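# Wrist-camera head-on view of both server PSU labels

## Task

Using the wrist camera, capture both power-supply labels on the server's rear panel in a single frame. The camera must be 13 to 24 cm from the panel point halfway between the two labels and aimed squarely at it. Both labels must be wholly visible, comfortably inside the frame edges, with nothing blocking them, including the robot's own fingers. No cord may come unplugged, and the power plug on the cable arm must stay seated on its pins. Afterwards release everything and keep the arm still. The cable arm and the three cords strapped along it must be at rest. At the end the arm must not be touching the cable arm, any hold-down tab, any cord, or the plug of any of those three cords. The whole arm, hand included, should hang free and touch nothing during the final second after everything settles. Nothing may be pushed or knocked off the table.

## Robot and tools

Robot: one arm with six revolute joints and a two-finger gripper. Every per-joint list, whether sent or reported, uses this order: waist, shoulder, elbow, wrist pitch, wrist yaw, wrist roll. A seventh value, the gripper opening, follows the joints in each command row.

Sign quirk: the elbow, wrist pitch and wrist roll are reversed relative to the URDF, both in commands and in every reported value. The stated ranges still carry URDF signs, so flip them for these three joints. For example, an elbow range of 0.000 to 2.356 reads as -2.356 to 0.000 in your numbers. Stated ranges in radians: waist -3.054 to 3.054, shoulder 0.000 to 3.142, elbow 0.000 to 2.356, wrist pitch -1.571 to 1.571, wrist yaw -1.571 to 1.571, wrist roll -3.142 to 3.142. Each true limit may sit up to 0.010 rad off these values.

Frame: the scene frame has its origin on the tabletop directly under the arm base. +z points up, and +y is to the left when looking along +x. The base may be slightly tilted. Results give end_effector_position in metres and end_effector_quat_wxyz, plus velocities in m/s and rad/s. That point lies between the finger pads, 3 to 4 cm behind the fingertips, and its reading is less accurate at long reach. The fingers extend along the gripper's +x axis and close along its y axis.

execute_actions(actions): a list of actions. Each action is a table of up to 15 rows, and each row lasts one control step of 1/30 s. If a table has fewer than 15 rows, its last row is held for the remaining steps. A row has 7 numbers, each from -1 to 1: six joint offsets, then the opening. The joint offsets are displacements from the angles at the start of that action, not from the previous row; for a call's first action, that means the last reported angles. Scale: 1.0 equals 0.9615 rad for the waist, shoulder and elbow, 1.713 rad for wrist pitch, 1.767 rad for wrist yaw and 1.728 rad for wrist roll. The opening is absolute: +1 is fully open (a pad gap of 0.088 m), and the empty fingers meet near -0.80. Closing fully takes about 0.5 s or more. An action is refused if it pushes a joint more than 0.010 rad beyond its range. If the first action is refused, or any action is malformed, the whole call is rejected. Targets past a real limit are clipped, and the result then says "joint sent to its limit". An empty list returns the current state and images.

move(target, speed, blocking): target is a single 7-number row on the same scale. Its joint values are offsets from the most recent reported "Joint positions"; the opening is absolute and is sent at the start. All joints are interpolated together, so the hand follows a curve. The path runs 0.5 to 10 s, and joint motion stops after 10 s even if unfinished. speed is the top path speed in rad/s for the joint with the longest travel: 0.01 to 2, default 0.5. The path does not avoid obstacles, and faster or deeper contact presses harder. The extra "move:" line reports the ending (done, off_target, moving, held, fault), then limits=held or limits=none, then the joint farthest from its target. With blocking=false, control returns after 0.5 s; you must call wait or stop before sending any new command.

wait(seconds): 0 to 10 s. The arm holds its last command, and any running move continues. stop(): brakes a running move, which needs some room to decelerate; the fingers keep moving. zoom_image(camera, region): returns an enlarged crop of the latest cam_high or cam_wrist image. region is [x0, y0, x1, y1] in pixels from the top-left corner, and may be at most 504x504. show_instructions(): shows the reference pages. finished_scene(scene): ends the current scene, for which you give its number; this cannot be undone.

Results: Joint positions and Joint velocities (rad, rad/s, then the pad gap in m). Joint targets are the angles the joints are currently being driven toward, which can drift. grip_measured is the opening on the command scale. "joint command not followed" means the clearance check changed or blocked targets; mounts and posts count as part of the arm. Images come from cam_high (fixed, overhead) and cam_wrist (on the hand), each 504x504. Calibration intrinsics and extrinsics are supplied in OpenCV style.

Motion limits: on each control step, a joint's target stays within about 0.21 to 0.27 rad of its measured angle. Targets are also scaled back whenever they would put the hand more than 70 mm from its measured position, so large moves take several actions. Friction can leave joints short of their targets, especially at long reach, so check the reported angles after each move.

Hazards: a contact torque at a joint's load limit stops the arm for 10 s. The limits in N m are: waist 17.8, shoulder 22, elbow 22, wrist pitch 5.8, wrist yaw 5.78, wrist roll 5.42. Prolonged loading heats the motors: warnings appear from 50 °C, and at 95 °C the arm is held and may go limp. Avoid drops, slams, hard hits and strong pushes. Move gently near the cables, keep the fingers clear of the labels in the wrist view, and finish with the hand out in open air before ending the scene.

Each tool is called after "Emit:" as name(argument=value, ...) on one line, values as JSON.

Reference images:

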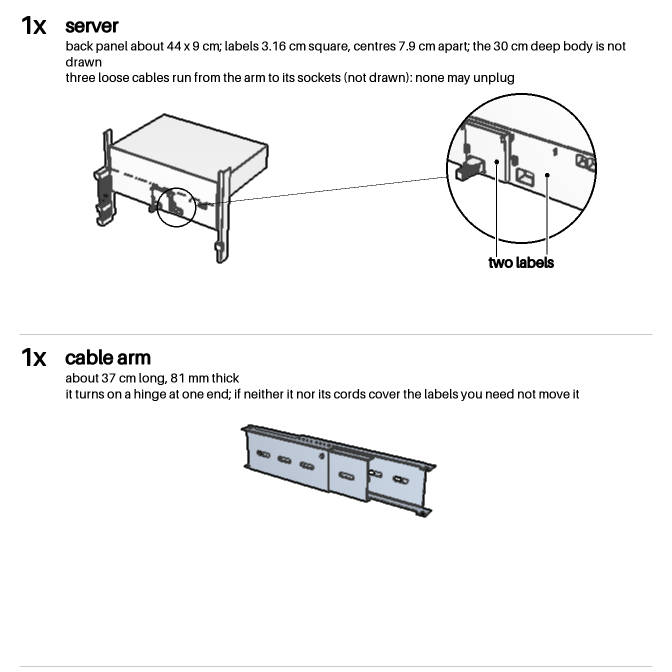

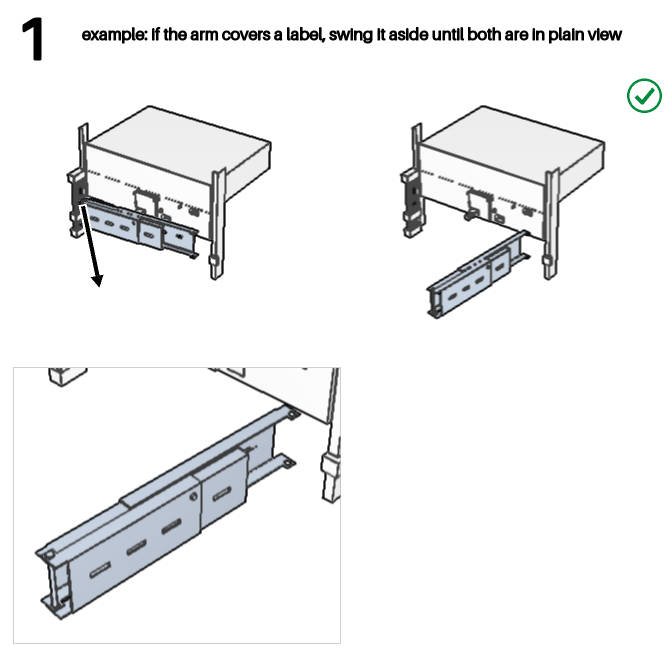

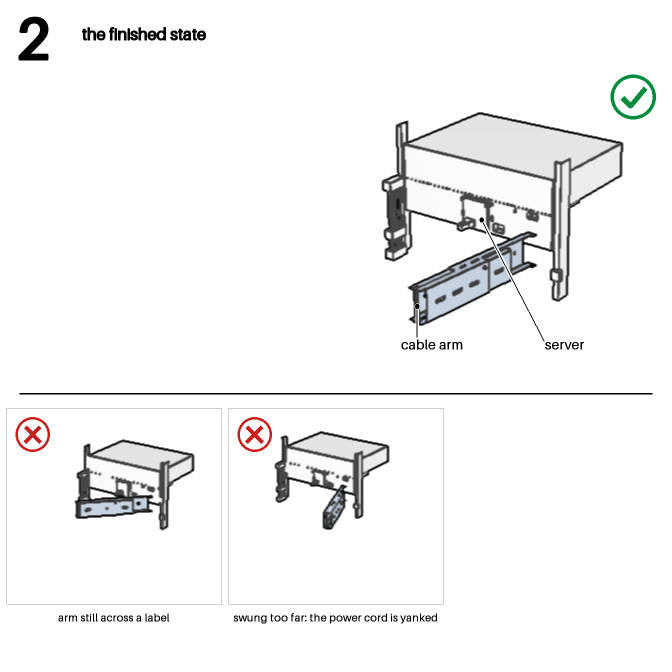

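## Session

Emit:
execute_actions(actions=[])

Emit:
zoom_image(camera="cam_high", region=[100,60,400,300])

Scene clock: 0.00 s.
end_effector_position=(+0.1058, +0.0970, +0.1504) grip_measured=+0.843 end_effector_quat_wxyz=(-0.213, +0.664, -0.081, -0.713) end_effector_velocity=(-0.002, -0.002, -0.001) end_effector_angular_velocity=(-0.003, +0.009, +0.009)
Joint names: [waist, shoulder, elbow, wrist pitch, wrist yaw, wrist roll]
Joint positions: [ 1.073  1.867 -0.875  1.123  0.217  1.549  0.08 ]
Joint velocities: [-0.002 -0.002  0.002  0.007 -0.007  0.007  0.   ]
Motor temperatures (°C, as the motors report them): [25 27 24 26 26 25]
Heat: hottest shoulder 27 °C (+0.0 °C/min).
Joint targets: [1.073 1.867 -0.875 1.123 0.217 1.549]

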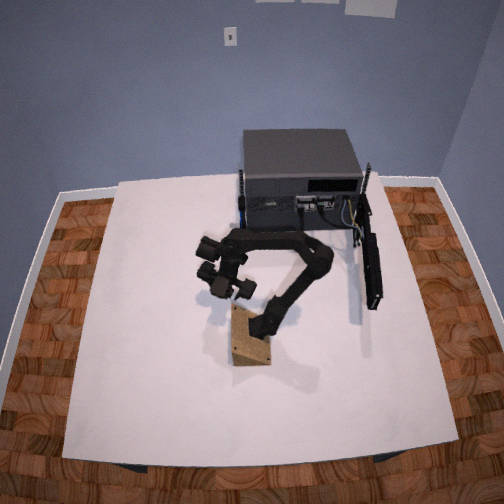

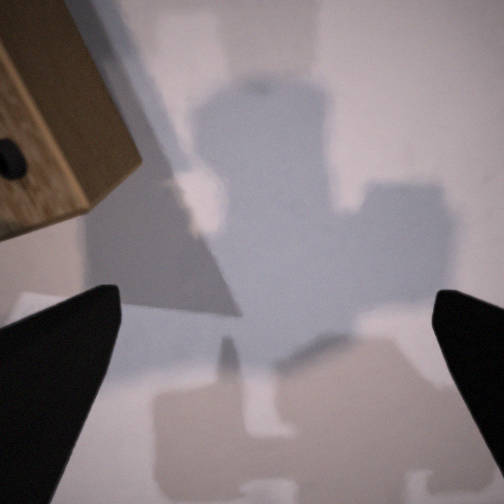

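Region (100, 60, 400, 300) of cam_high's 504x504 image, scaled by 1.680, with more detail than that image has; it fills the top 403 rows of this view, and the rest is white.

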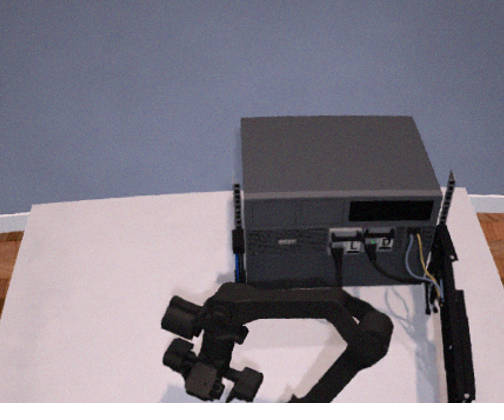

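Emit:
move(target=[0,-0.5,0,-0.655,-0.123,-0.896,1], speed=1)

Emit:
move(target=[-1,0,0,0,0,0,1], speed=0.8)

Scene clock: 3.27 s.
end_effector_position=(+0.1819, +0.1250, +0.4406) grip_measured=+1.000 end_effector_quat_wxyz=(+0.816, +0.184, +0.006, +0.548) end_effector_velocity=(-0.001, +0.000, -0.003) end_effector_angular_velocity=(-0.017, -0.001, +0.009)
Joint names: [waist, shoulder, elbow, wrist pitch, wrist yaw, wrist roll]
Joint positions: [ 1.073  1.391 -0.875  0.003  0.004  0.005  0.088]
Joint velocities: [-0.002 -0.002 -0.002  0.022 -0.007  0.007  0.   ]
Motor temperatures (°C, as the motors report them): [26 27 24 27 26 25]
Heat: hottest shoulder 27 °C (+0.0 °C/min).
Joint targets: [1.073 1.386 -0.875 0.001 0.000 0.001]
move: done; limits=none; farthest joint: the shoulder, 0.005 radians from its target (0.481 radians at the start)
camera_calibration (this result's frames):
cam_wrist: T_world_to_cam=[[0.889861, -0.352822, -0.289247, 0.0162865], [-0.336625, -0.0798259, -0.938249, 0.509023], [0.307946, 0.932279, -0.189803, -0.0101835], [0, 0, 0, 1]] pos_world=[0.159993, 0.0558733, 0.480368]

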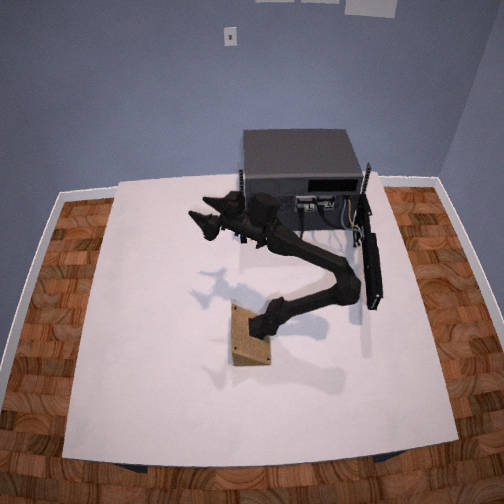

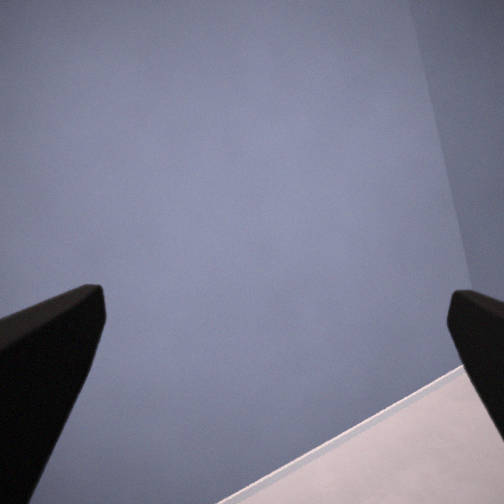

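Scene clock: 5.20 s.
end_effector_position=(+0.3992, -0.0920, +0.2291) grip_measured=+1.000 end_effector_quat_wxyz=(+0.901, +0.346, +0.206, +0.159) end_effector_velocity=(-0.001, -0.002, +0.002) end_effector_angular_velocity=(+0.005, -0.012, +0.010)
Joint names: [waist, shoulder, elbow, wrist pitch, wrist yaw, wrist roll]
Joint positions: [ 0.116  1.391 -0.875  0.003  0.004  0.005  0.088]
Joint velocities: [-0.007 -0.007 -0.002  0.007 -0.022  0.007  0.   ]
Motor temperatures (°C, as the motors report them): [26 27 24 27 26 25]
Heat: hottest shoulder 27 °C (+0.0 °C/min).
Joint targets: [0.112 1.391 -0.875 0.003 0.005 0.006]
move: done; limits=none; farthest joint: the waist, 0.005 radians from its target (0.962 radians at the start)
camera_calibration (this result's frames):
cam_wrist: T_world_to_cam=[[0.141587, -0.728805, -0.669922, 0.0364526], [-0.776704, 0.337786, -0.531631, 0.487393], [0.613746, 0.595603, -0.51824, 0.00728454], [0, 0, 0, 1]] pos_world=[0.368928, -0.142406, 0.287309]

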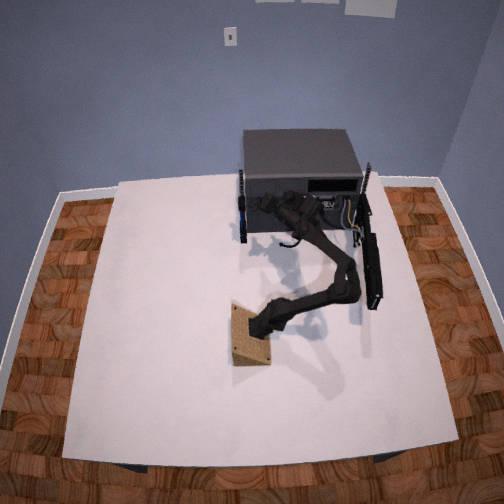

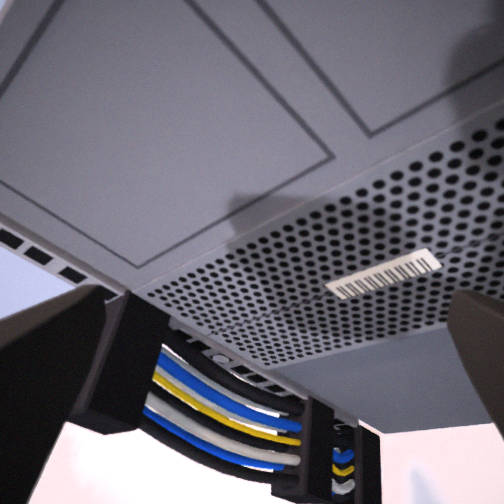

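Emit:
move(target=[0,-0.323,0.348,-0.317,0.14,-0.91,1], speed=0.8)

Emit:
move(target=[-0.4,0,0,0,0,0,1])

Scene clock: 8.63 s.
end_effector_position=(+0.3515, -0.1769, +0.2534) grip_measured=+1.000 end_effector_quat_wxyz=(+0.389, +0.920, -0.024, -0.045) end_effector_velocity=(-0.001, +0.002, -0.004) end_effector_angular_velocity=(-0.009, +0.009, +0.009)
Joint names: [waist, shoulder, elbow, wrist pitch, wrist yaw, wrist roll]
Joint positions: [ 0.116  1.088 -0.55  -0.538  0.246 -1.562  0.088]
Joint velocities: [-0.007 -0.002  0.007  0.007 -0.007  0.007  0.   ]
Motor temperatures (°C, as the motors report them): [26 27 25 27 26 25]
Heat: hottest shoulder 27 °C (+0.0 °C/min).
Joint targets: [0.116 1.081 -0.541 -0.540 0.251 -1.567]
move: done; limits=none; farthest joint: the elbow, 0.010 radians from its target (0.335 radians at the start)
camera_calibration (this result's frames):
cam_wrist: T_world_to_cam=[[-0.0086675, 0.681383, -0.731876, 0.315578], [-0.291394, 0.698418, 0.653684, 0.0847393], [0.956564, 0.21893, 0.192497, -0.267516], [0, 0, 0, 1]] pos_world=[0.283324, -0.215646, 0.227068]

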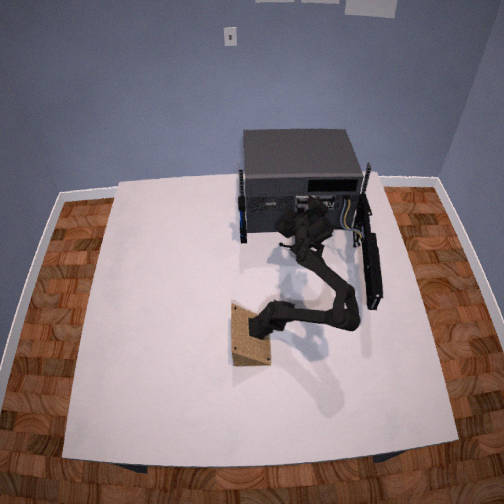

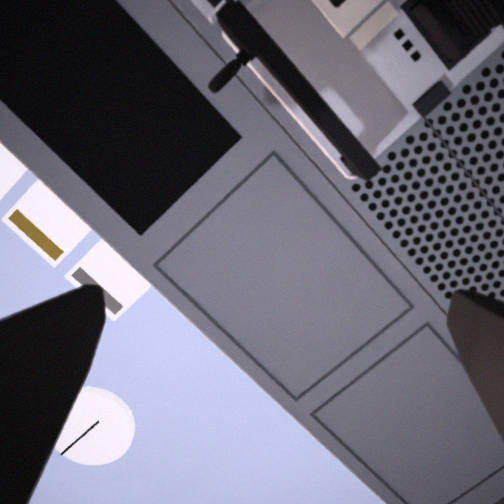

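Scene clock: 10.07 s.
end_effector_position=(+0.3316, -0.2711, +0.1602) grip_measured=+1.000 end_effector_quat_wxyz=(+0.377, +0.895, -0.096, -0.219) end_effector_velocity=(-0.000, +0.004, -0.003) end_effector_angular_velocity=(+0.012, +0.009, +0.016)
Joint names: [waist, shoulder, elbow, wrist pitch, wrist yaw, wrist roll]
Joint positions: [-0.265  1.088 -0.55  -0.538  0.246 -1.562  0.088]
Joint velocities: [-0.002 -0.002  0.002  0.022 -0.007 -0.007  0.   ]
Motor temperatures (°C, as the motors report them): [26 27 25 27 26 25]
Heat: hottest shoulder 27 °C (+0.0 °C/min).
Joint targets: [-0.268 1.088 -0.550 -0.538 0.246 -1.562]
move: done; limits=none; farthest joint: the waist, 0.004 radians from its target (0.385 radians at the start)
camera_calibration (this result's frames):
cam_wrist: T_world_to_cam=[[-0.0181896, 0.687521, -0.725936, 0.315262], [0.0848038, 0.724501, 0.684037, 0.0831247], [0.996232, -0.0491198, -0.0714828, -0.253474], [0, 0, 0, 1]] pos_world=[0.251204, -0.289424, 0.153881]

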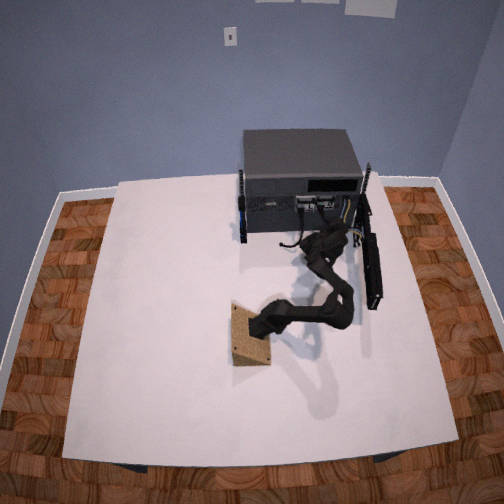

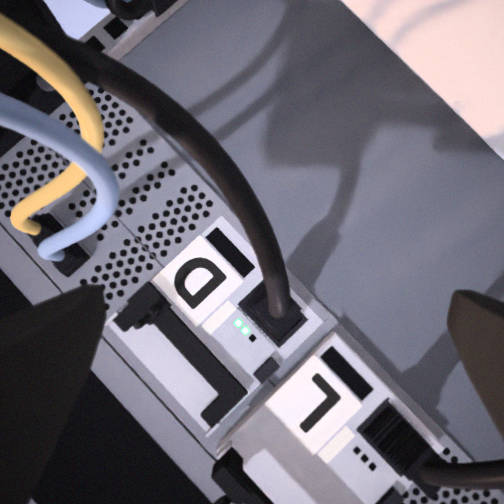

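Emit:
move(target=[0.097,0,0,0.012,0,0,1], speed=0.2)

Scene clock: 11.27 s.
end_effector_position=(+0.3409, -0.2466, +0.1790) grip_measured=+1.000 end_effector_quat_wxyz=(+0.382, +0.904, -0.070, -0.181) end_effector_velocity=(-0.002, +0.000, -0.000) end_effector_angular_velocity=(-0.034, +0.015, +0.008)
Joint names: [waist, shoulder, elbow, wrist pitch, wrist yaw, wrist roll]
Joint positions: [-0.174  1.088 -0.55  -0.52   0.246 -1.562  0.088]
Joint velocities: [ 0.002 -0.007  0.002  0.007  0.007  0.037  0.   ]
Motor temperatures (°C, as the motors report them): [26 27 25 27 26 25]
Heat: hottest shoulder 27 °C (+0.0 °C/min).
Joint targets: [-0.171 1.088 -0.550 -0.518 0.246 -1.562]
move: done; limits=none; farthest joint: the wrist pitch, 0.003 radians from its target (0.021 radians at the start)
camera_calibration (this result's frames):
cam_wrist: T_world_to_cam=[[-0.0343422, 0.687439, -0.72543, 0.317623], [-0.00588747, 0.725706, 0.68798, 0.0822437], [0.999393, 0.0278977, -0.0208751, -0.251313], [0, 0, 0, 1]] pos_world=[0.262552, -0.27102, 0.168585]

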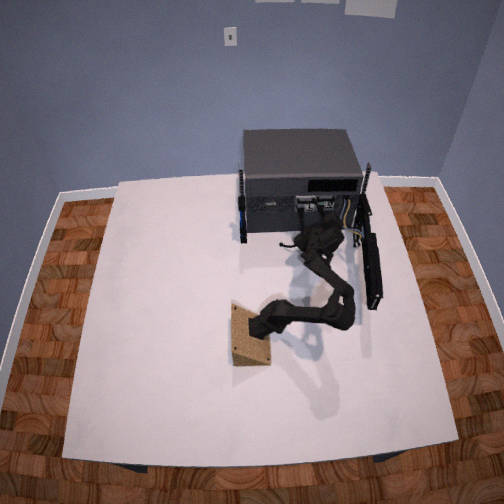

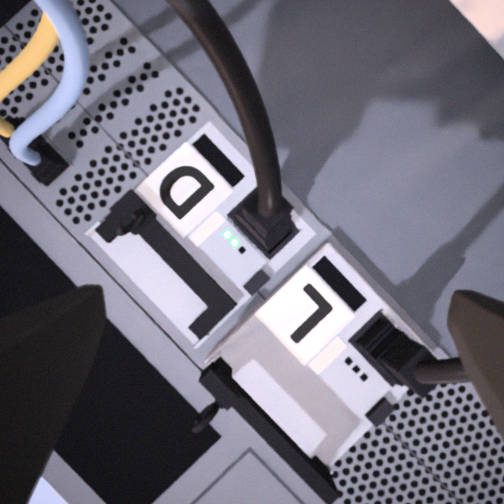

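Emit:
finished_scene(scene=1)

The scene is finished: the task was done.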